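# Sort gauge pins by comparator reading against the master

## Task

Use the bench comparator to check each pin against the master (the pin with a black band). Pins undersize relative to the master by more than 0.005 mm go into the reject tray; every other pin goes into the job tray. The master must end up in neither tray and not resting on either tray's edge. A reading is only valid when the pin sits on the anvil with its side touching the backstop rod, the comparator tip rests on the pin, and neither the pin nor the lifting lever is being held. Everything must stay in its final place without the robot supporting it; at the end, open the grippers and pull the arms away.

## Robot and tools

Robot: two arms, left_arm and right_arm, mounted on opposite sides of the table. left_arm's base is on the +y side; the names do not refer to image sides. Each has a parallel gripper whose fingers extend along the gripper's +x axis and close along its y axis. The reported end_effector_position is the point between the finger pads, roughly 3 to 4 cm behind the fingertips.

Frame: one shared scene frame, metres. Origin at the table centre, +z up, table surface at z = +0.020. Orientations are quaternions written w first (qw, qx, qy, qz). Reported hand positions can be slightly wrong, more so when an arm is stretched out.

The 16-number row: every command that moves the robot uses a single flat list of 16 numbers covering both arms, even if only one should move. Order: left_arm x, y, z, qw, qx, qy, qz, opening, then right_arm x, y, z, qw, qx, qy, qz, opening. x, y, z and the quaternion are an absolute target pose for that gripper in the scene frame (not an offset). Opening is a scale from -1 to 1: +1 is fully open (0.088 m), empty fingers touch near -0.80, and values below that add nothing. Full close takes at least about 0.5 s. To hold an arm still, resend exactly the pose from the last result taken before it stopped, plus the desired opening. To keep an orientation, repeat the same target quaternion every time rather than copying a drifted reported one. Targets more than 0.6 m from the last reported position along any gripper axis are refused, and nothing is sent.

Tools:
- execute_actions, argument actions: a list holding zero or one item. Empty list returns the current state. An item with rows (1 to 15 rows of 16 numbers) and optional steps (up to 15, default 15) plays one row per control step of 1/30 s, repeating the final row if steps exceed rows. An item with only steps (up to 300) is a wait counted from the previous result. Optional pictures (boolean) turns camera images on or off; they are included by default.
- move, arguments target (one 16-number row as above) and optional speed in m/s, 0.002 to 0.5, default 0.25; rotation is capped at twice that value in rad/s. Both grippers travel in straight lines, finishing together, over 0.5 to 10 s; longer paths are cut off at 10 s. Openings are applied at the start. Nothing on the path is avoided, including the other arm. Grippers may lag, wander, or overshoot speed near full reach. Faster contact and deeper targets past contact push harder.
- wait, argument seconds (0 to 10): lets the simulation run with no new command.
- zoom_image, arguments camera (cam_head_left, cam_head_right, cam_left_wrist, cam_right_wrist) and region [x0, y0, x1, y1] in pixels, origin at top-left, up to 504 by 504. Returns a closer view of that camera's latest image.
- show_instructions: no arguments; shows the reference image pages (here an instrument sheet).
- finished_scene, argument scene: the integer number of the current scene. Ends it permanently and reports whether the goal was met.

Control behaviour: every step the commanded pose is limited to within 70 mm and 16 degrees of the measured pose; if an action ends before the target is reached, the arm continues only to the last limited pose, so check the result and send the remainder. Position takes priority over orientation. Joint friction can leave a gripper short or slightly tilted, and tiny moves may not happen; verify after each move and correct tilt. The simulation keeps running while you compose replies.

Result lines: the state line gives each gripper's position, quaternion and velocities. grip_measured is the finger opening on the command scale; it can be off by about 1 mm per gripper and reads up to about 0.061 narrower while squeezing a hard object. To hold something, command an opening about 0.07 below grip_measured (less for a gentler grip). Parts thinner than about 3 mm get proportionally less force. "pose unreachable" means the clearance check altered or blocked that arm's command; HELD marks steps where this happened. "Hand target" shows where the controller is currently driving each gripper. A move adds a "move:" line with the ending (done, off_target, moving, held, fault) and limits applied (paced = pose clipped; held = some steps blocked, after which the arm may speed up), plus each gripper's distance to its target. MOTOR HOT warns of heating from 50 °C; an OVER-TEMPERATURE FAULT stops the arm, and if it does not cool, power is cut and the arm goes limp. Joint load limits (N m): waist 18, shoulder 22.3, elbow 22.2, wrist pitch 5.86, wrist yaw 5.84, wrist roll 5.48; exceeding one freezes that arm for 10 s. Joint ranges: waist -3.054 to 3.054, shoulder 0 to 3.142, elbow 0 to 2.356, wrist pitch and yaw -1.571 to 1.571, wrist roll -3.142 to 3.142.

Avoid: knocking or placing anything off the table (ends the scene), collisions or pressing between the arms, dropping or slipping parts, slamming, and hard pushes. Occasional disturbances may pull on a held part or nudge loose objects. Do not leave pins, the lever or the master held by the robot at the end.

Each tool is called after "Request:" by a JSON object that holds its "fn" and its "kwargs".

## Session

Request:
{"fn": "execute_actions", "kwargs": {"actions": []}}

Scene clock: 0.00 s of 9600.00 s.
left_arm: end_effector_position=(-0.1400, +0.2813, +0.2524) grip_measured=+0.983 end_effector_quat_wxyz=(-0.709, -0.002, -0.706, +0.003) end_effector_velocity=(-0.001, +0.002, +0.001) end_effector_angular_velocity=(+0.005, -0.006, +0.000) | right_arm: end_effector_position=(+0.1055, -0.3734, +0.1833) grip_measured=+1.000 end_effector_quat_wxyz=(+0.151, -0.915, +0.341, +0.154) end_effector_velocity=(+0.001, -0.001, +0.001) end_effector_angular_velocity=(-0.015, +0.002, +0.005)
Joint positions: left_arm=[ 0.57   1.457  1.31  -1.42  -0.003 -1.257  0.087] | right_arm=[-0.571  1.741  1.049 -0.765  1.173 -1.508  0.088]
Joint velocities: left_arm=[-0.007 -0.007 -0.002 -0.007 -0.007 -0.007 -0.   ] | right_arm=[-0.002 -0.002 -0.002  0.007  0.007 -0.022  0.   ]
Heat: left arm: hottest shoulder 44 °C (+0.0 °C/min); right arm: hottest shoulder 34 °C (+0.0 °C/min).
Hand target (left_arm): -0.140, +0.281, +0.252; +0.709, +0.002, +0.706, -0.003
Hand target (right_arm): +0.105, -0.373, +0.183; -0.151, +0.915, -0.341, -0.154
camera_calibration (this result's frames):
cam_left_wrist: T_world_to_cam=[[-0.0378183, -0.998583, -0.0374363, 0.295526], [-0.947866, 0.0239847, 0.317765, -0.187487], [-0.316417, 0.0475019, -0.94743, 0.253099], [0, 0, 0, 1]] pos_world=[-0.0864519, 0.287581, 0.310434]
cam_right_wrist: T_world_to_cam=[[0.695573, 0.704088, 0.142962, 0.176029], [-0.0768012, -0.124977, 0.989183, -0.195235], [0.714338, -0.699029, -0.0328556, -0.251063], [0, 0, 0, 1]] pos_world=[0.0419089, -0.32384, 0.159709]

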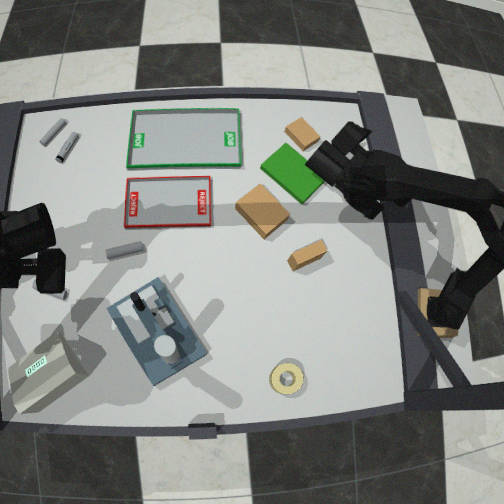

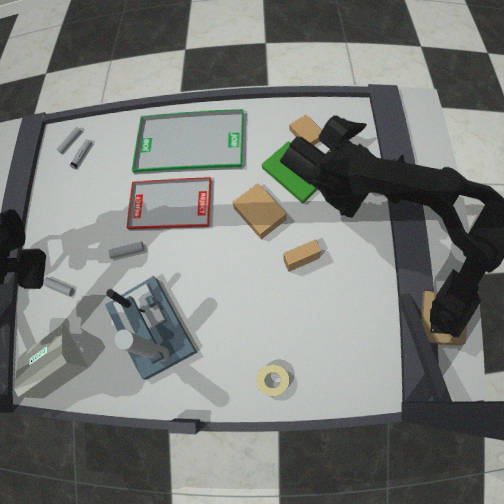

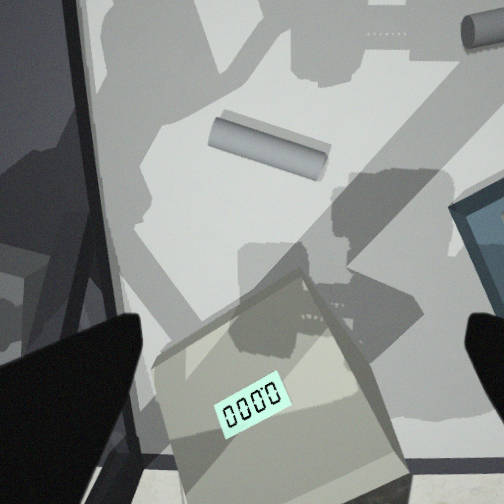

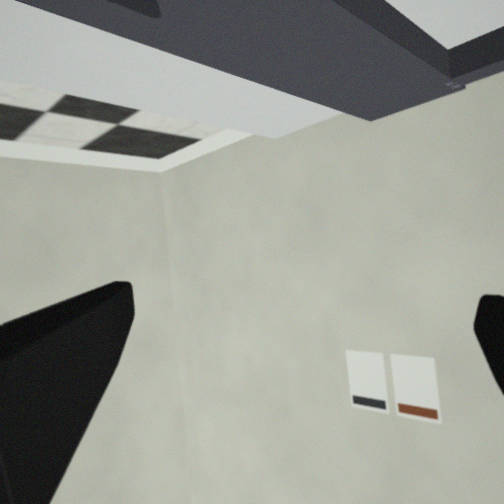

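Request:
{"fn": "zoom_image", "kwargs": {"camera": "cam_head_left", "region": [90, 230, 230, 400]}}

Request:
{"fn": "zoom_image", "kwargs": {"camera": "cam_head_left", "region": [20, 100, 120, 180]}}

Request:
{"fn": "zoom_image", "kwargs": {"camera": "cam_head_right", "region": [30, 230, 220, 400]}}

Request:
{"fn": "zoom_image", "kwargs": {"camera": "cam_left_wrist", "region": [190, 90, 350, 210]}}

Region (90, 230, 230, 400) of cam_head_left's 504x504 image, scaled by 2.965, with more detail than that image has; it fills the left 415 columns of this view, and the rest is white.

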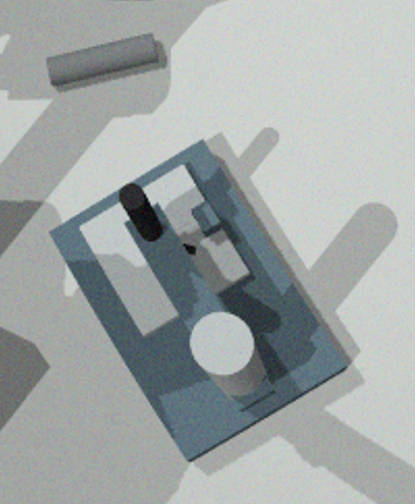

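Region (20, 100, 120, 180) of cam_head_left's 504x504 image, scaled by 5.040, with more detail than that image has; it fills the top 403 rows of this view, and the rest is white.

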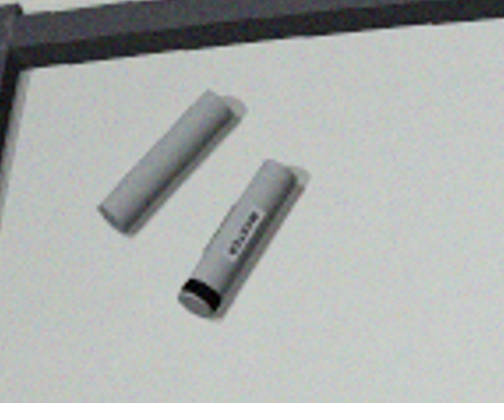

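Region (30, 230, 220, 400) of cam_head_right's 504x504 image, scaled by 2.653, with more detail than that image has; it fills the top 451 rows of this view, and the rest is white.

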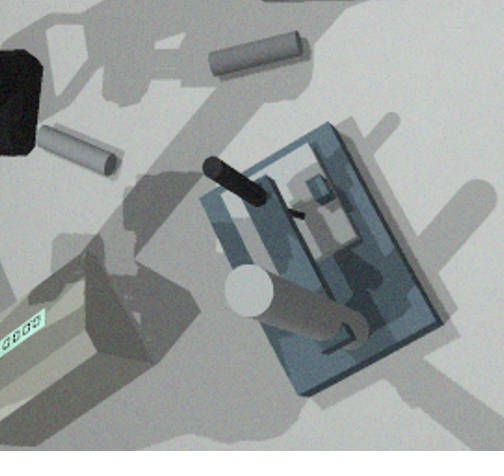

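Region (190, 90, 350, 210) of cam_left_wrist's 504x504 image, scaled by 3.150, with more detail than that image has; it fills the top 378 rows of this view, and the rest is white.

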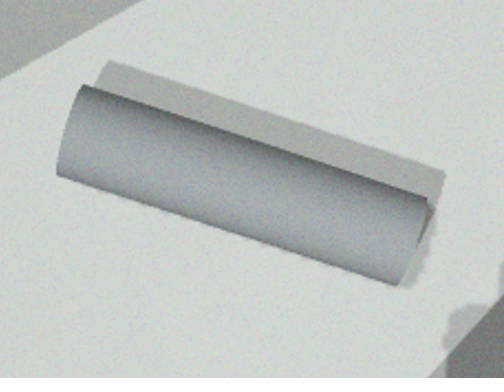

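Request:
{"fn": "move", "kwargs": {"target": [0.212, 0.291, 0.118, 0.1524, -0.7681, 0.1986, 0.5894, -0.05, 0.1055, -0.3734, 0.1833, 0.151, -0.915, 0.341, 0.154, 1.0], "speed": 0.35}}

Scene clock: 89.47 s of 9600.00 s.
left_arm: end_effector_position=(+0.2102, +0.2906, +0.1248) grip_measured=-0.048 end_effector_quat_wxyz=(-0.154, +0.770, -0.202, -0.585) end_effector_velocity=(-0.001, -0.002, -0.002) end_effector_angular_velocity=(+0.004, +0.006, +0.016) | right_arm: end_effector_position=(+0.1055, -0.3734, +0.1833) grip_measured=+1.000 end_effector_quat_wxyz=(+0.151, -0.915, +0.341, +0.154) end_effector_velocity=(-0.000, -0.003, -0.002) end_effector_angular_velocity=(-0.010, +0.018, -0.004)
Joint positions: left_arm=[ 1.355  2.199  1.705 -0.805  0.007 -3.108  0.037] | right_arm=[-0.571  1.741  1.049 -0.765  1.173 -1.508  0.088]
Joint velocities: left_arm=[-0.007  0.007  0.007 -0.007 -0.007 -0.022 -0.   ] | right_arm=[-0.007  0.002 -0.002 -0.007 -0.007 -0.007  0.   ]
Heat: left arm: hottest shoulder 45 °C (+0.0 °C/min); right arm: hottest shoulder 38 °C (+1.0 °C/min).
Hand target (left_arm): +0.212, +0.291, +0.119; -0.153, +0.768, -0.197, -0.590
Hand target (right_arm): +0.106, -0.373, +0.183; -0.151, +0.915, -0.341, -0.154
Off the commanded pose (left_arm): 0.007 m, 1 deg.
Off the commanded pose (right_arm): 0.000 m, 0 deg.
After step 90, 82.17 s passed at rest.
move: done
camera_calibration (this result's frames):
cam_left_wrist: T_world_to_cam=[[0.525393, 0.850409, -0.0276867, -0.343673], [0.710503, -0.42059, 0.564172, -0.0654008], [0.468132, -0.316084, -0.825193, 0.168069], [0, 0, 0, 1]] pos_world=[0.148352, 0.31788, 0.166071]
cam_right_wrist: T_world_to_cam=[[0.695573, 0.704088, 0.142962, 0.176029], [-0.0768012, -0.124977, 0.989183, -0.195235], [0.714338, -0.699029, -0.0328556, -0.251063], [0, 0, 0, 1]] pos_world=[0.0419089, -0.32384, 0.159709]

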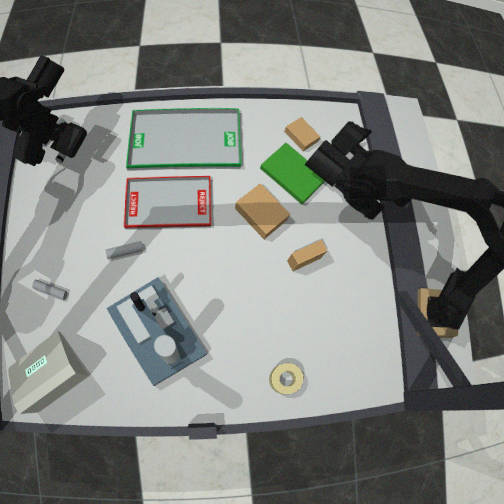

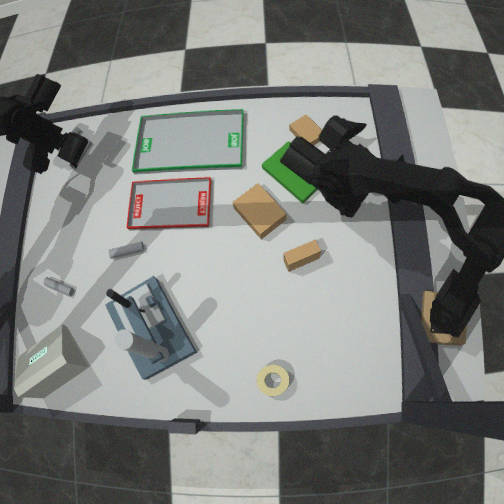

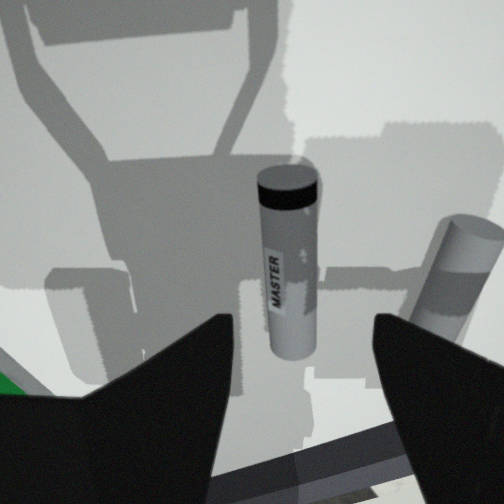

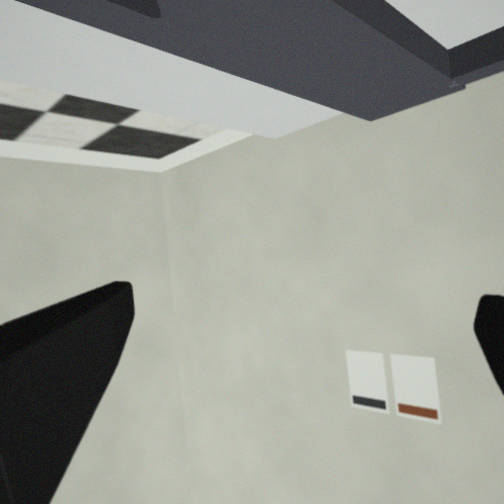

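Request:
{"fn": "zoom_image", "kwargs": {"camera": "cam_left_wrist", "region": [200, 150, 420, 380]}}

Region (200, 150, 420, 380) of cam_left_wrist's 504x504 image, scaled by 2.191, with more detail than that image has; it fills the left 482 columns of this view, and the rest is white.

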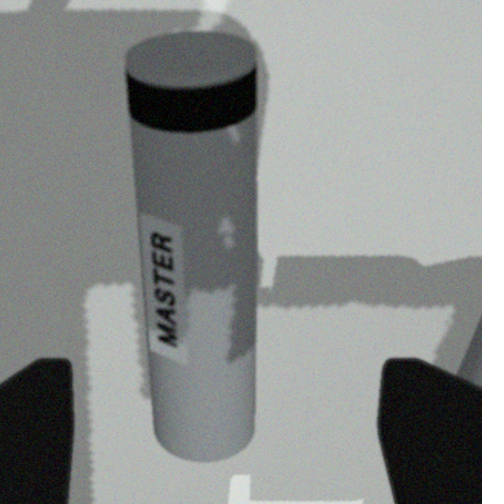

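Request:
{"fn": "move", "kwargs": {"target": [0.2095, 0.2885, 0.066, 0.1473, -0.7698, 0.1919, 0.5907, -0.05, 0.1055, -0.3734, 0.1833, 0.151, -0.915, 0.341, 0.154, 1.0], "speed": 0.04}}

Scene clock: 105.07 s of 9600.00 s.
left_arm: end_effector_position=(+0.2156, +0.2865, +0.0795) grip_measured=-0.048 end_effector_quat_wxyz=(-0.145, +0.779, -0.195, -0.578) end_effector_velocity=(+0.002, +0.001, +0.001) end_effector_angular_velocity=(+0.013, -0.015, +0.011) | right_arm: end_effector_position=(+0.1055, -0.3734, +0.1833) grip_measured=+1.000 end_effector_quat_wxyz=(+0.151, -0.915, +0.341, +0.154) end_effector_velocity=(+0.000, -0.000, -0.002) end_effector_angular_velocity=(+0.001, +0.008, +0.001)
Joint positions: left_arm=[ 1.351  2.268  1.625 -0.635  0.003 -3.134  0.037] | right_arm=[-0.571  1.741  1.049 -0.765  1.173 -1.508  0.088]
Joint velocities: left_arm=[-0.002 -0.002 -0.002  0.007 -0.022 -0.007 -0.   ] | right_arm=[-0.002  0.002 -0.002  0.007 -0.007 -0.007  0.   ]
Heat: left arm: hottest shoulder 48 °C (+3.0 °C/min); right arm: hottest shoulder 38 °C (+1.0 °C/min).
Hand target (left_arm): +0.210, +0.288, +0.066; -0.147, +0.770, -0.192, -0.591
Hand target (right_arm): +0.106, -0.373, +0.183; -0.151, +0.915, -0.341, -0.154
Off the commanded pose (left_arm): 0.015 m, 2 deg.
Off the commanded pose (right_arm): 0.000 m, 0 deg.
After step 90, 10.80 s passed at rest.
move: off_target (left_arm)
camera_calibration (this result's frames):
cam_left_wrist: T_world_to_cam=[[0.506738, 0.861606, -0.0292027, -0.343333], [0.709622, -0.397637, 0.581654, -0.0532169], [0.489544, -0.315469, -0.812912, 0.121123], [0, 0, 0, 1]] pos_world=[0.152449, 0.312868, 0.11939]
cam_right_wrist: T_world_to_cam=[[0.695573, 0.704088, 0.142962, 0.176029], [-0.0768012, -0.124977, 0.989183, -0.195235], [0.714338, -0.699029, -0.0328556, -0.251063], [0, 0, 0, 1]] pos_world=[0.0419089, -0.32384, 0.159709]

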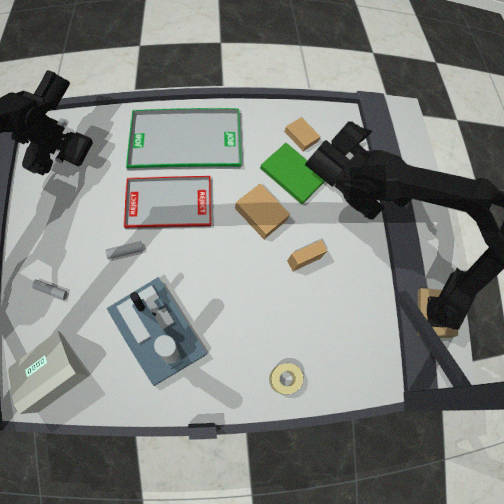

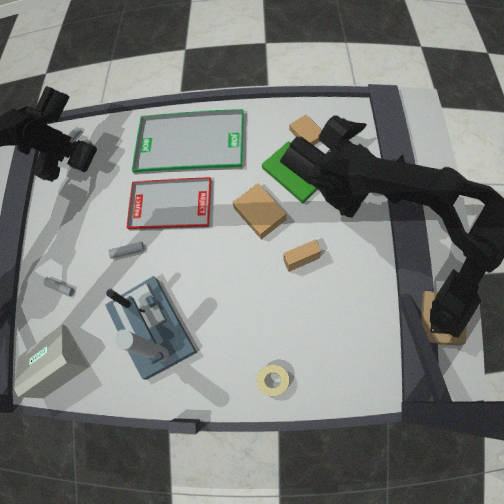

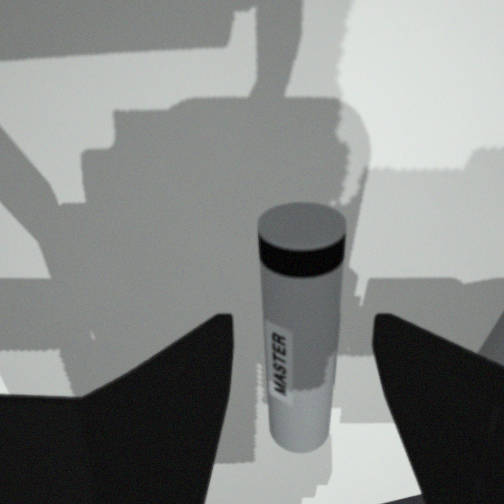

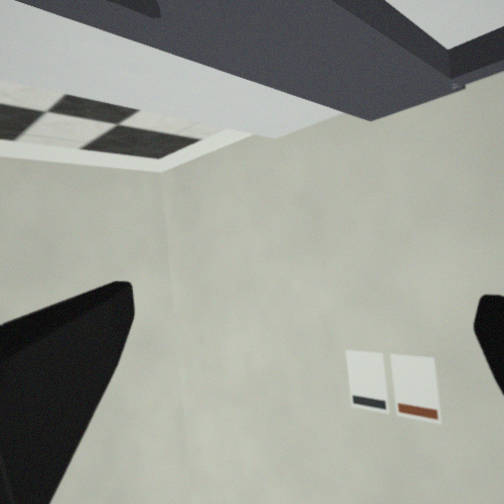

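Request:
{"fn": "move", "kwargs": {"target": [0.2060, 0.2903, 0.0605, 0.1473, -0.7698, 0.1919, 0.5907, -0.05, 0.1055, -0.3734, 0.1833, 0.151, -0.915, 0.341, 0.154, 1.0], "speed": 0.015}}

Scene clock: 111.23 s of 9600.00 s.
left_arm: end_effector_position=(+0.2121, +0.2884, +0.0718) grip_measured=-0.048 end_effector_quat_wxyz=(-0.145, +0.778, -0.195, -0.580) end_effector_velocity=(-0.001, +0.003, -0.000) end_effector_angular_velocity=(+0.017, -0.000, +0.025) | right_arm: end_effector_position=(+0.1055, -0.3734, +0.1833) grip_measured=+1.000 end_effector_quat_wxyz=(+0.151, -0.915, +0.341, +0.154) end_effector_velocity=(-0.001, -0.001, -0.003) end_effector_angular_velocity=(+0.004, +0.025, +0.003)
Joint positions: left_arm=[ 1.351  2.268  1.593 -0.606  0.003 -3.134  0.037] | right_arm=[-0.571  1.741  1.049 -0.765  1.173 -1.508  0.088]
Joint velocities: left_arm=[-0.002 -0.002 -0.002 -0.007 -0.022 -0.022 -0.   ] | right_arm=[-0.002 -0.002 -0.002 -0.007 -0.022 -0.007  0.   ]
Heat: left arm: hottest shoulder 49 °C (+4.1 °C/min); right arm: hottest shoulder 38 °C (+0.0 °C/min).
Hand target (left_arm): +0.206, +0.290, +0.061; -0.147, +0.770, -0.192, -0.590
Hand target (right_arm): +0.106, -0.373, +0.183; -0.151, +0.915, -0.341, -0.154
Off the commanded pose (left_arm): 0.013 m, 2 deg.
Off the commanded pose (right_arm): 0.000 m, 0 deg.
After step 90, 1.50 s passed at rest.
move: off_target (left_arm)
camera_calibration (this result's frames):
cam_left_wrist: T_world_to_cam=[[0.506649, 0.861652, -0.029371, -0.343342], [0.711387, -0.398562, 0.578859, -0.0453644], [0.487069, -0.314172, -0.814899, 0.117514], [0, 0, 0, 1]] pos_world=[0.148988, 0.31468, 0.111937]
cam_right_wrist: T_world_to_cam=[[0.695573, 0.704088, 0.142962, 0.176029], [-0.0768012, -0.124977, 0.989183, -0.195235], [0.714338, -0.699029, -0.0328556, -0.251063], [0, 0, 0, 1]] pos_world=[0.0419089, -0.32384, 0.159709]

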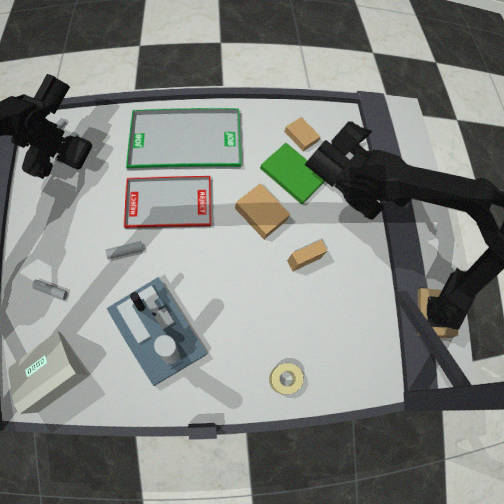

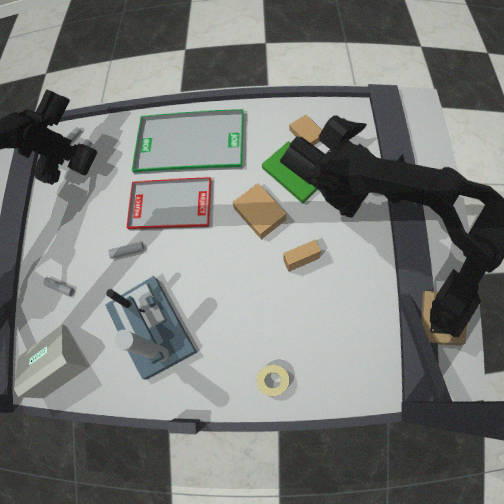

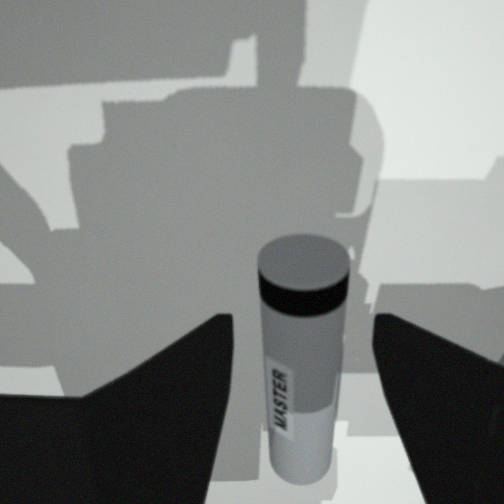

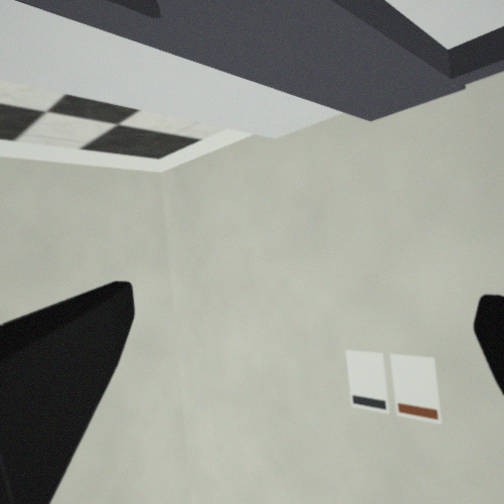

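Request:
{"fn": "execute_actions", "kwargs": {"actions": [{"rows": [[0.2060, 0.2903, 0.0605, 0.1473, -0.7698, 0.1919, 0.5907, -0.15, 0.1055, -0.3734, 0.1833, 0.151, -0.915, 0.341, 0.154, 1.0],[0.2060, 0.2903, 0.0605, 0.1473, -0.7698, 0.1919, 0.5907, -0.22, 0.1055, -0.3734, 0.1833, 0.151, -0.915, 0.341, 0.154, 1.0],[0.2060, 0.2903, 0.0605, 0.1473, -0.7698, 0.1919, 0.5907, -0.28, 0.1055, -0.3734, 0.1833, 0.151, -0.915, 0.341, 0.154, 1.0],[0.2060, 0.2903, 0.0605, 0.1473, -0.7698, 0.1919, 0.5907, -0.32, 0.1055, -0.3734, 0.1833, 0.151, -0.915, 0.341, 0.154, 1.0],[0.2060, 0.2903, 0.0605, 0.1473, -0.7698, 0.1919, 0.5907, -0.35, 0.1055, -0.3734, 0.1833, 0.151, -0.915, 0.341, 0.154, 1.0],[0.2060, 0.2903, 0.0605, 0.1473, -0.7698, 0.1919, 0.5907, -0.37, 0.1055, -0.3734, 0.1833, 0.151, -0.915, 0.341, 0.154, 1.0],[0.2060, 0.2903, 0.0605, 0.1473, -0.7698, 0.1919, 0.5907, -0.39, 0.1055, -0.3734, 0.1833, 0.151, -0.915, 0.341, 0.154, 1.0],[0.2060, 0.2903, 0.0605, 0.1473, -0.7698, 0.1919, 0.5907, -0.41, 0.1055, -0.3734, 0.1833, 0.151, -0.915, 0.341, 0.154, 1.0],[0.2060, 0.2903, 0.0605, 0.1473, -0.7698, 0.1919, 0.5907, -0.43, 0.1055, -0.3734, 0.1833, 0.151, -0.915, 0.341, 0.154, 1.0],[0.2060, 0.2903, 0.0605, 0.1473, -0.7698, 0.1919, 0.5907, -0.45, 0.1055, -0.3734, 0.1833, 0.151, -0.915, 0.341, 0.154, 1.0],[0.2060, 0.2903, 0.0605, 0.1473, -0.7698, 0.1919, 0.5907, -0.48, 0.1055, -0.3734, 0.1833, 0.151, -0.915, 0.341, 0.154, 1.0],[0.2060, 0.2903, 0.0605, 0.1473, -0.7698, 0.1919, 0.5907, -0.52, 0.1055, -0.3734, 0.1833, 0.151, -0.915, 0.341, 0.154, 1.0],[0.2060, 0.2903, 0.0605, 0.1473, -0.7698, 0.1919, 0.5907, -0.57, 0.1055, -0.3734, 0.1833, 0.151, -0.915, 0.341, 0.154, 1.0]], "steps": 15}]}}

Scene clock: 119.00 s of 9600.00 s.
left_arm: end_effector_position=(+0.2119, +0.2883, +0.0716) grip_measured=-0.471 end_effector_quat_wxyz=(-0.145, +0.778, -0.195, -0.580) end_effector_velocity=(-0.003, -0.001, -0.000) end_effector_angular_velocity=(-0.008, +0.013, +0.017) | right_arm: end_effector_position=(+0.1055, -0.3734, +0.1833) grip_measured=+1.000 end_effector_quat_wxyz=(+0.151, -0.915, +0.341, +0.154) end_effector_velocity=(-0.000, -0.002, +0.001) end_effector_angular_velocity=(-0.016, +0.004, -0.000)
Joint positions: left_arm=[ 1.351  2.268  1.592 -0.605  0.002 -3.134  0.016] | right_arm=[-0.571  1.741  1.049 -0.765  1.173 -1.508  0.088]
Joint velocities: left_arm=[-0.002 -0.002 -0.002 -0.007  0.007 -0.022 -0.   ] | right_arm=[-0.002 -0.002 -0.002 -0.007  0.007 -0.007  0.   ]
Heat: left arm: hottest shoulder 50 °C (+5.0 °C/min); right arm: hottest shoulder 38 °C (+0.0 °C/min). Fold the left arm in close to its base before you think long.
Hand target (left_arm): +0.206, +0.290, +0.061; -0.147, +0.770, -0.192, -0.591
Hand target (right_arm): +0.106, -0.373, +0.183; -0.151, +0.915, -0.341, -0.154
Off the commanded pose (left_arm): 0.013 m, 2 deg.
Off the commanded pose (right_arm): 0.000 m, 0 deg.
MOTOR HOT: a motor of the left arm reached 50 °C. Now the hottest motor of the left arm, joint 2 (shoulder), reports 50 °C. The temperature limit of the motors' drives, at which the controller stops that arm, is 95 °C. To cool a motor, set the load down, stop pushing, or move to a pose that needs little force.
Steps of this call (steps 1 to 90: nothing new was sent; then 4.27 s passed at rest; steps 91 to 105: all 15 steps of this action). Readings (end_effector_position):
91: left_arm (+0.2120, +0.2884, +0.0718) | right_arm (+0.1055, -0.3734, +0.1833)
92: left_arm (+0.2120, +0.2884, +0.0718) | right_arm (+0.1055, -0.3734, +0.1833)
94: left_arm (+0.2120, +0.2884, +0.0718) | right_arm (+0.1055, -0.3734, +0.1833)
98: left_arm (+0.2119, +0.2885, +0.0716) | right_arm (+0.1055, -0.3734, +0.1833)
105: the state above
camera_calibration (this result's frames):
cam_left_wrist: T_world_to_cam=[[0.506246, 0.861893, -0.0292421, -0.343208], [0.711726, -0.398414, 0.578543, -0.045213], [0.486992, -0.313697, -0.815128, 0.117335], [0, 0, 0, 1]] pos_world=[0.148786, 0.314602, 0.111764]
cam_right_wrist: T_world_to_cam=[[0.695573, 0.704088, 0.142962, 0.176029], [-0.0768012, -0.124977, 0.989183, -0.195235], [0.714338, -0.699029, -0.0328556, -0.251063], [0, 0, 0, 1]] pos_world=[0.0419089, -0.32384, 0.159709]

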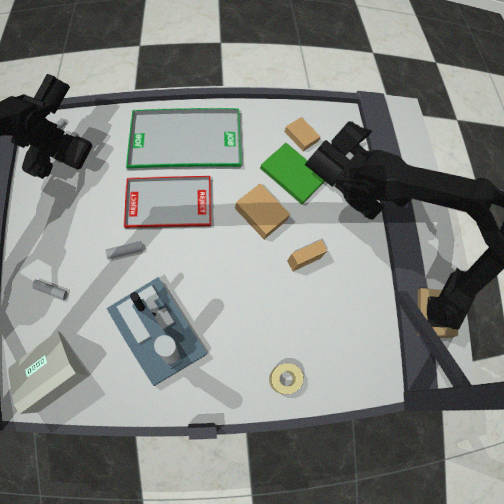

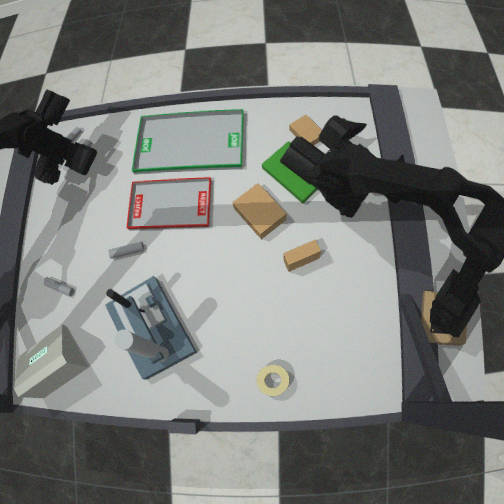

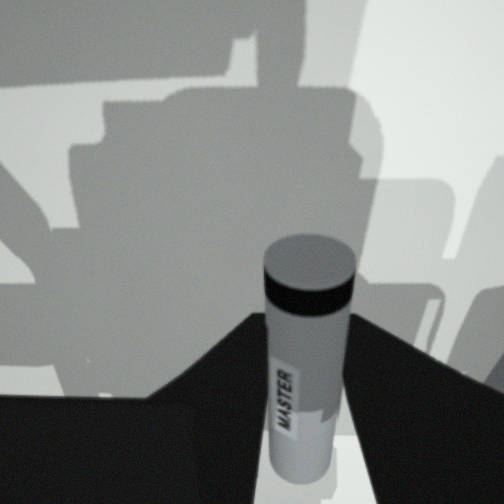

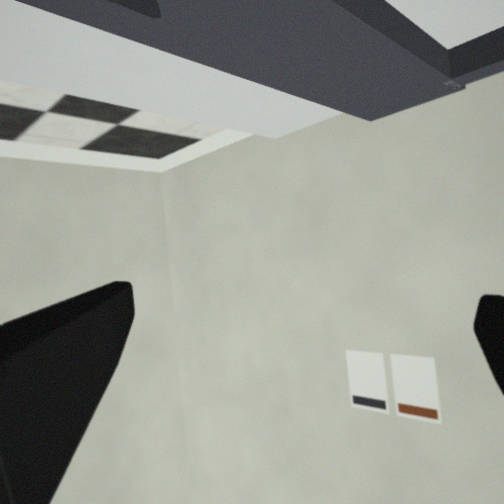

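Request:
{"fn": "execute_actions", "kwargs": {"actions": []}}

Scene clock: 137.30 s of 9600.00 s.
left_arm: end_effector_position=(+0.2119, +0.2883, +0.0716) grip_measured=-0.471 end_effector_quat_wxyz=(-0.145, +0.778, -0.195, -0.580) end_effector_velocity=(-0.002, -0.002, -0.001) end_effector_angular_velocity=(-0.009, +0.002, +0.002) | right_arm: end_effector_position=(+0.1055, -0.3734, +0.1833) grip_measured=+1.000 end_effector_quat_wxyz=(+0.151, -0.915, +0.341, +0.154) end_effector_velocity=(-0.000, -0.003, -0.001) end_effector_angular_velocity=(-0.006, +0.015, -0.004)
Joint positions: left_arm=[ 1.351  2.268  1.592 -0.605  0.002 -3.134  0.016] | right_arm=[-0.571  1.741  1.049 -0.765  1.173 -1.508  0.088]
Joint velocities: left_arm=[-0.002 -0.002 -0.007  0.007  0.007 -0.007 -0.   ] | right_arm=[-0.007 -0.002 -0.002 -0.007 -0.007 -0.007  0.   ]
Heat: left arm: hottest shoulder 52 °C (+7.1 °C/min); right arm: hottest shoulder 39 °C (+1.0 °C/min). Fold the left arm in close to its base before you think long.
Hand target (left_arm): +0.206, +0.290, +0.061; -0.147, +0.770, -0.192, -0.591
Hand target (right_arm): +0.106, -0.373, +0.183; -0.151, +0.915, -0.341, -0.154
Off the commanded pose (left_arm): 0.013 m, 2 deg.
Off the commanded pose (right_arm): 0.000 m, 0 deg.
MOTOR HOT: still on. Now the hottest motor of the left arm, joint 2 (shoulder), reports 52 °C; a drive's own limit is 95 °C.
Steps of this call (steps 1 to 90: nothing new was sent; then 15.30 s passed at rest). Readings (end_effector_position):
1: left_arm (+0.2119, +0.2883, +0.0716) | right_arm (+0.1055, -0.3734, +0.1833)
2: left_arm (+0.2119, +0.2883, +0.0716) | right_arm (+0.1055, -0.3734, +0.1833)
4: left_arm (+0.2119, +0.2883, +0.0716) | right_arm (+0.1055, -0.3734, +0.1833)
8: left_arm (+0.2119, +0.2883, +0.0716) | right_arm (+0.1055, -0.3734, +0.1833)
90: the state above
camera_calibration (this result's frames):
cam_left_wrist: T_world_to_cam=[[0.506246, 0.861893, -0.0292421, -0.343208], [0.711726, -0.398414, 0.578543, -0.045213], [0.486992, -0.313697, -0.815128, 0.117335], [0, 0, 0, 1]] pos_world=[0.148786, 0.314602, 0.111764]
cam_right_wrist: T_world_to_cam=[[0.695573, 0.704088, 0.142962, 0.176029], [-0.0768012, -0.124977, 0.989183, -0.195235], [0.714338, -0.699029, -0.0328556, -0.251063], [0, 0, 0, 1]] pos_world=[0.0419089, -0.32384, 0.159709]

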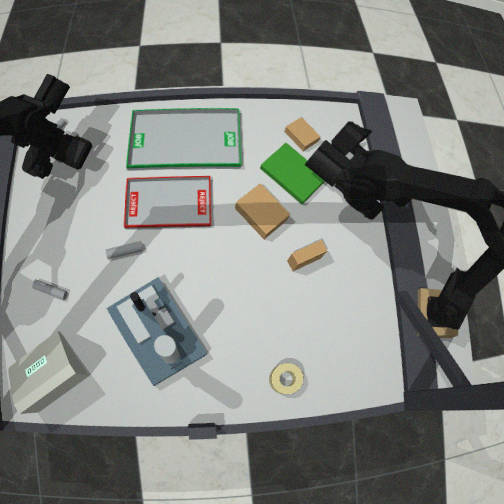

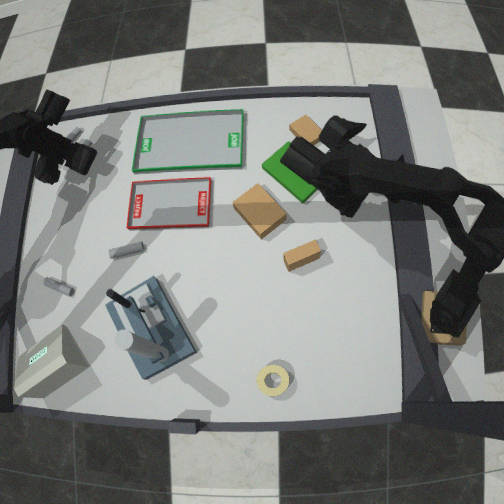

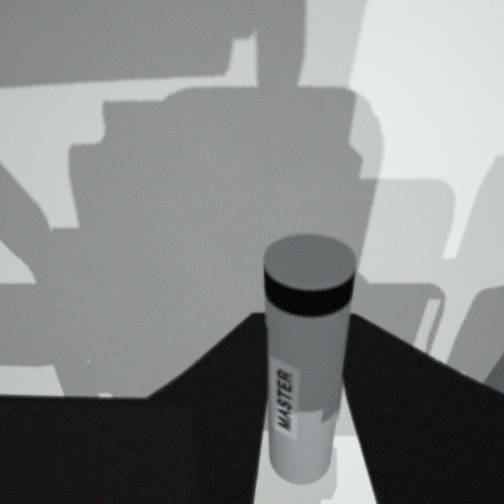

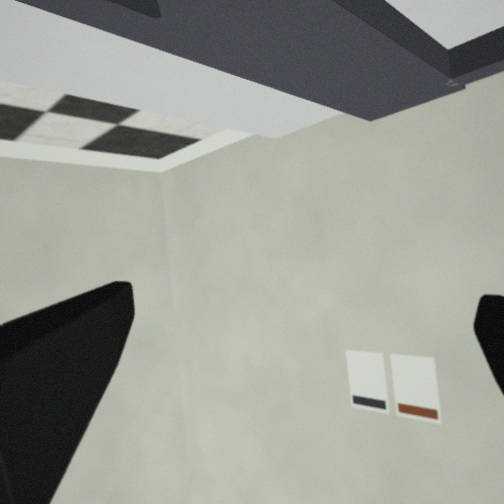

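Request:
{"fn": "move", "kwargs": {"target": [0.195, 0.296, 0.125, 0.1473, -0.7698, 0.1919, 0.5907, -0.57, 0.1055, -0.3734, 0.1833, 0.151, -0.915, 0.341, 0.154, 1.0], "speed": 0.06}}

Scene clock: 143.07 s of 9600.00 s.
left_arm: end_effector_position=(+0.1902, +0.2997, +0.1121) grip_measured=-0.471 end_effector_quat_wxyz=(-0.151, +0.760, -0.190, -0.603) end_effector_velocity=(-0.007, +0.004, +0.001) end_effector_angular_velocity=(+0.020, +0.026, +0.006) | right_arm: end_effector_position=(+0.1055, -0.3734, +0.1833) grip_measured=+1.000 end_effector_quat_wxyz=(+0.151, -0.915, +0.341, +0.154) end_effector_velocity=(-0.000, -0.002, +0.001) end_effector_angular_velocity=(-0.026, +0.012, +0.005)
Joint positions: left_arm=[ 1.351  2.162  1.601 -0.781  0.002 -3.134  0.016] | right_arm=[-0.571  1.741  1.049 -0.765  1.173 -1.508  0.088]
Joint velocities: left_arm=[-0.002 -0.007 -0.002 -0.037 -0.007 -0.007  0.   ] | right_arm=[-0.002 -0.002 -0.002 -0.007  0.007 -0.022  0.   ]
Heat: left arm: hottest shoulder 53 °C (+9.1 °C/min); right arm: hottest shoulder 39 °C (+1.0 °C/min). Fold the left arm in close to its base before you think long.
Hand target (left_arm): +0.194, +0.296, +0.125; -0.147, +0.770, -0.192, -0.591
Hand target (right_arm): +0.106, -0.373, +0.183; -0.151, +0.915, -0.341, -0.154
Off the commanded pose (left_arm): 0.014 m, 2 deg.
Off the commanded pose (right_arm): 0.000 m, 0 deg.
MOTOR HOT: still on. Now the hottest motor of the left arm, joint 2 (shoulder), reports 53 °C; a drive's own limit is 95 °C.
After step 90, 1.47 s passed at rest.
move: off_target (left_arm)
camera_calibration (this result's frames):
cam_left_wrist: T_world_to_cam=[[0.504608, 0.862752, -0.0320874, -0.340475], [0.741279, -0.41391, 0.528378, -0.0440565], [0.442578, -0.29041, -0.848402, 0.169636], [0, 0, 0, 1]] pos_world=[0.129387, 0.324774, 0.156273]
cam_right_wrist: T_world_to_cam=[[0.695573, 0.704088, 0.142962, 0.176029], [-0.0768012, -0.124977, 0.989183, -0.195235], [0.714338, -0.699029, -0.0328556, -0.251063], [0, 0, 0, 1]] pos_world=[0.0419089, -0.32384, 0.159709]

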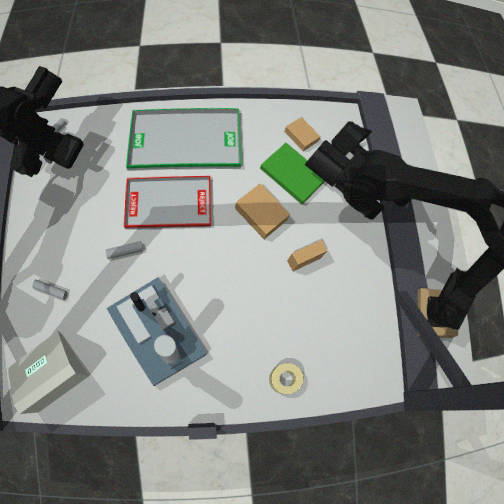

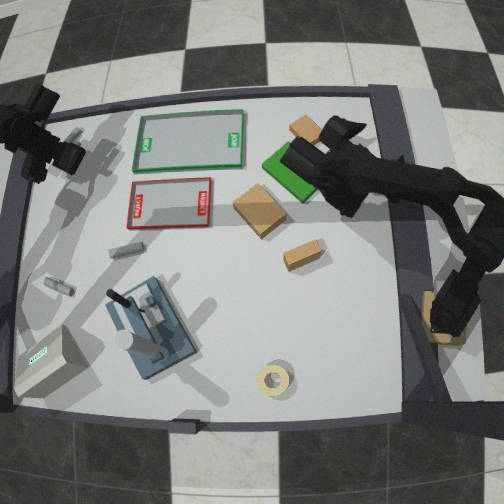

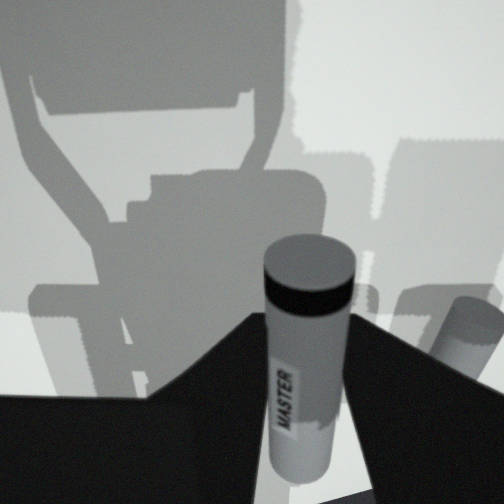

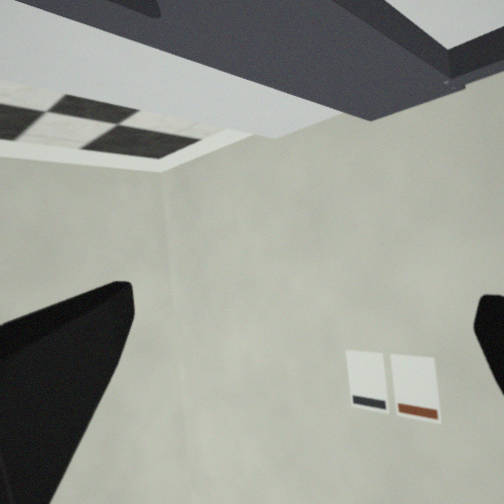

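Request:
{"fn": "move", "kwargs": {"target": [-0.090, 0.152, 0.140, 0.5894, -0.1986, 0.7681, 0.1524, -0.57, 0.1055, -0.3734, 0.1833, 0.151, -0.915, 0.341, 0.154, 1.0], "speed": 0.3}}

Scene clock: 153.27 s of 9600.00 s.
left_arm: end_effector_position=(-0.0897, +0.1546, +0.1402) grip_measured=-0.470 end_effector_quat_wxyz=(-0.590, +0.202, -0.766, -0.154) end_effector_velocity=(-0.002, +0.000, -0.000) end_effector_angular_velocity=(+0.005, +0.011, +0.004) | right_arm: end_effector_position=(+0.1055, -0.3734, +0.1833) grip_measured=+1.000 end_effector_quat_wxyz=(+0.151, -0.915, +0.341, +0.154) end_effector_velocity=(+0.001, -0.002, -0.001) end_effector_angular_velocity=(-0.006, +0.013, +0.002)
Joint positions: left_arm=[ 0.698  1.998  1.469 -1.019  0.257 -1.651  0.016] | right_arm=[-0.571  1.741  1.049 -0.765  1.173 -1.508  0.088]
Joint velocities: left_arm=[-0.002  0.002  0.002 -0.007  0.007 -0.007 -0.   ] | right_arm=[-0.007 -0.002 -0.002  0.007 -0.007 -0.022  0.   ]
Heat: left arm: hottest shoulder 56 °C (+10.0 °C/min); right arm: hottest shoulder 39 °C (+1.0 °C/min). Fold the left arm in close to its base before you think long.
Hand target (left_arm): -0.090, +0.151, +0.140; +0.590, -0.199, +0.768, +0.151
Hand target (right_arm): +0.106, -0.373, +0.183; -0.151, +0.915, -0.341, -0.154
Off the commanded pose (left_arm): 0.003 m, 0 deg.
Off the commanded pose (right_arm): 0.000 m, 0 deg.
MOTOR HOT: still on. Now the hottest motor of the left arm, joint 2 (shoulder), reports 56 °C; a drive's own limit is 95 °C.
After step 90, 3.17 s passed at rest.
move: done
camera_calibration (this result's frames):
cam_left_wrist: T_world_to_cam=[[0.455638, -0.889723, -0.028052, 0.192851], [-0.734529, -0.39359, 0.55277, -0.0503329], [-0.502853, -0.231258, -0.832862, 0.179073], [0, 0, 0, 1]] pos_world=[-0.0347936, 0.193185, 0.182376]
cam_right_wrist: T_world_to_cam=[[0.695573, 0.704088, 0.142962, 0.176029], [-0.0768012, -0.124977, 0.989183, -0.195235], [0.714338, -0.699029, -0.0328556, -0.251063], [0, 0, 0, 1]] pos_world=[0.0419089, -0.32384, 0.159709]

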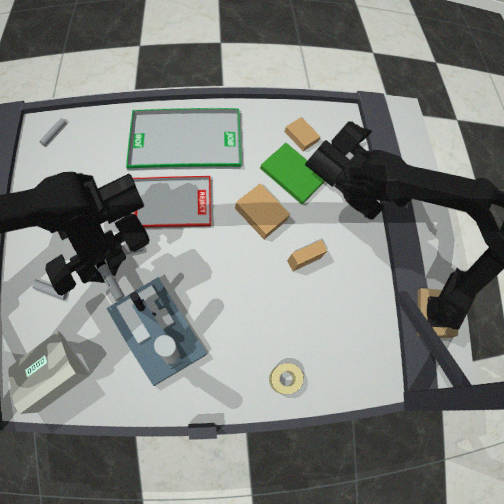

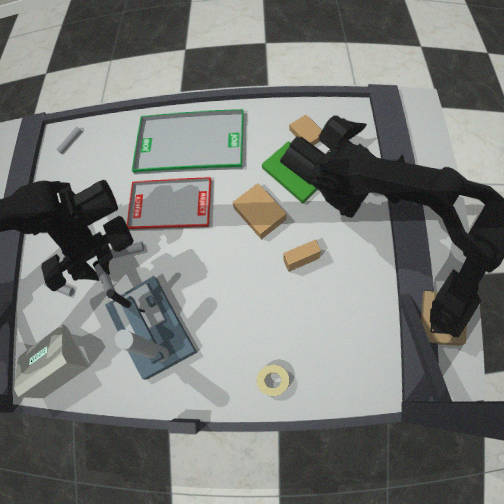

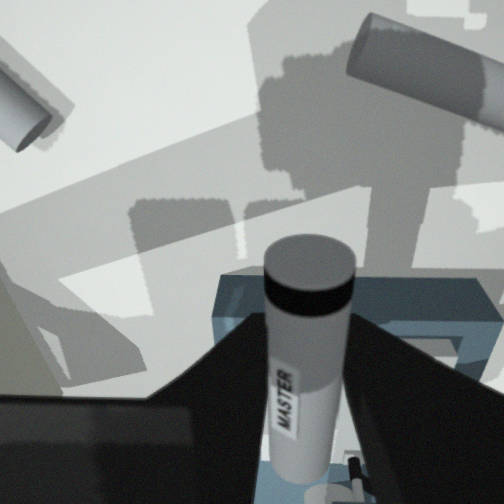

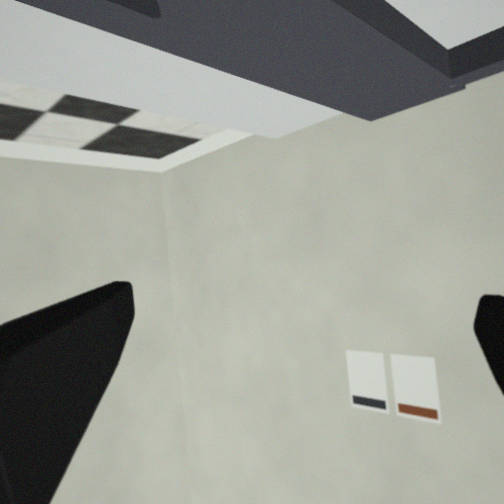

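Request:
{"fn": "zoom_image", "kwargs": {"camera": "cam_left_wrist", "region": [200, 260, 504, 504]}}

Request:
{"fn": "zoom_image", "kwargs": {"camera": "cam_head_left", "region": [90, 250, 230, 390]}}

Region (200, 260, 504, 504) of cam_left_wrist's 504x504 image, scaled by 1.658, with more detail than that image has; it fills the top 405 rows of this view, and the rest is white.

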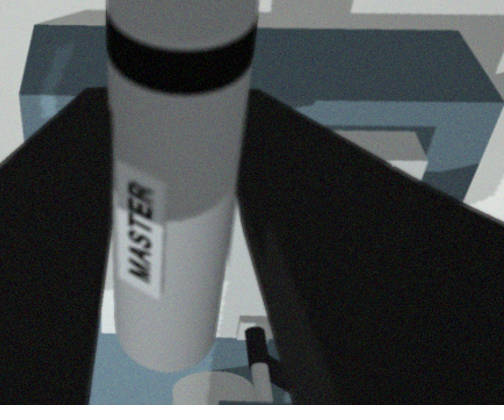

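Region (90, 250, 230, 390) of cam_head_left's 504x504 image, scaled by 3.600, with more detail than that image has.

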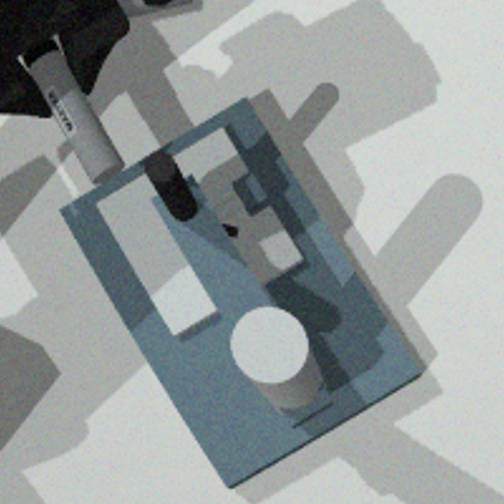

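Request:
{"fn": "move", "kwargs": {"target": [-0.1615, 0.1130, 0.115, 0.5919, -0.1852, 0.7714, 0.1421, -0.57, 0.1055, -0.3734, 0.1833, 0.151, -0.915, 0.341, 0.154, 1.0], "speed": 0.06}}

Scene clock: 221.53 s of 9600.00 s.
left_arm: end_effector_position=(-0.1467, +0.1233, +0.1202) grip_measured=-0.470 end_effector_quat_wxyz=(-0.597, +0.195, -0.762, -0.154) end_effector_velocity=(+0.003, -0.004, -0.004) end_effector_angular_velocity=(-0.002, -0.022, +0.020) | right_arm: end_effector_position=(+0.1055, -0.3734, +0.1833) grip_measured=+1.000 end_effector_quat_wxyz=(+0.151, -0.915, +0.341, +0.154) end_effector_velocity=(-0.003, -0.002, -0.003) end_effector_angular_velocity=(-0.007, +0.035, +0.003)
Joint positions: left_arm=[ 0.522  2.054  1.472 -0.931  0.234 -1.822  0.016] | right_arm=[-0.571  1.741  1.049 -0.765  1.173 -1.508  0.088]
Joint velocities: left_arm=[-0.002  0.012  0.002  0.022 -0.022 -0.022 -0.   ] | right_arm=[-0.002 -0.002 -0.002 -0.022 -0.022 -0.007  0.   ]
Heat: left arm: hottest shoulder 50 °C (-4.0 °C/min); right arm: hottest shoulder 39 °C (+0.0 °C/min). Fold the left arm in close to its base before you think long.
Hand target (left_arm): -0.161, +0.113, +0.115; +0.592, -0.185, +0.772, +0.142
Hand target (right_arm): +0.106, -0.373, +0.183; -0.151, +0.915, -0.341, -0.154
Off the commanded pose (left_arm): 0.019 m, 2 deg.
Off the commanded pose (right_arm): 0.000 m, 0 deg.
MOTOR HOT: still on. Now the hottest motor of the left arm, joint 2 (shoulder), reports 50 °C; a drive's own limit is 95 °C.
After step 90, 63.57 s passed at rest.
move: off_target (left_arm)
camera_calibration (this result's frames):
cam_left_wrist: T_world_to_cam=[[0.447052, -0.893903, -0.0328861, 0.190194], [-0.745512, -0.392653, 0.538549, -0.093557], [-0.494324, -0.216243, -0.841952, 0.126972], [0, 0, 0, 1]] pos_world=[-0.0920091, 0.160736, 0.163544]
cam_right_wrist: T_world_to_cam=[[0.695573, 0.704088, 0.142962, 0.176029], [-0.0768012, -0.124977, 0.989183, -0.195235], [0.714338, -0.699029, -0.0328556, -0.251063], [0, 0, 0, 1]] pos_world=[0.0419089, -0.32384, 0.159709]

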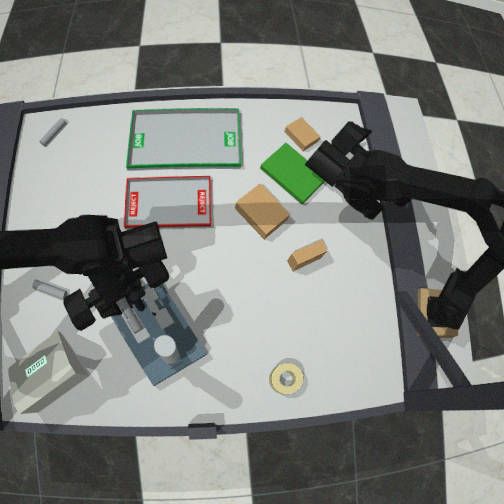

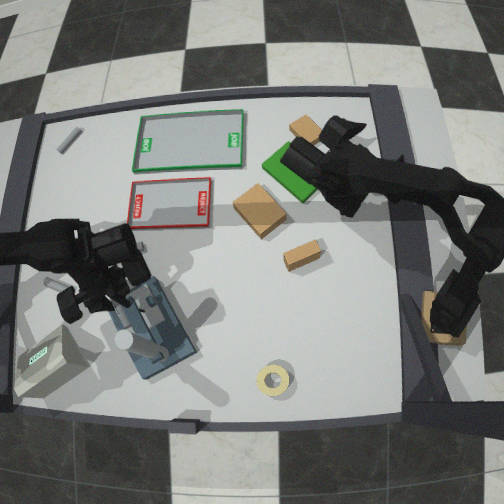

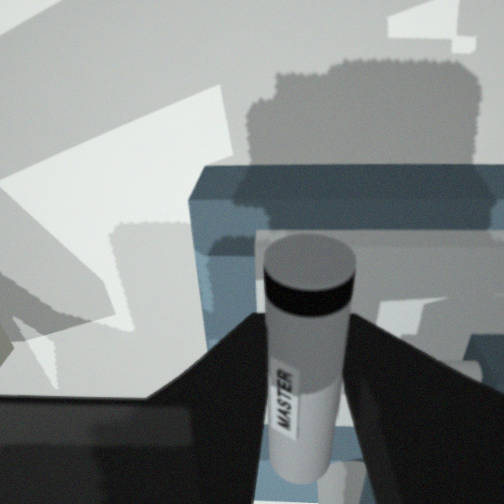

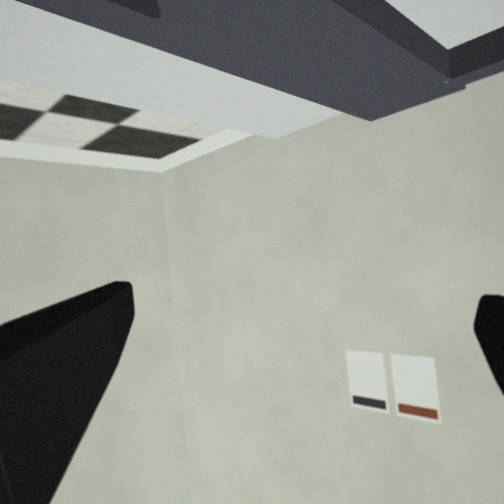

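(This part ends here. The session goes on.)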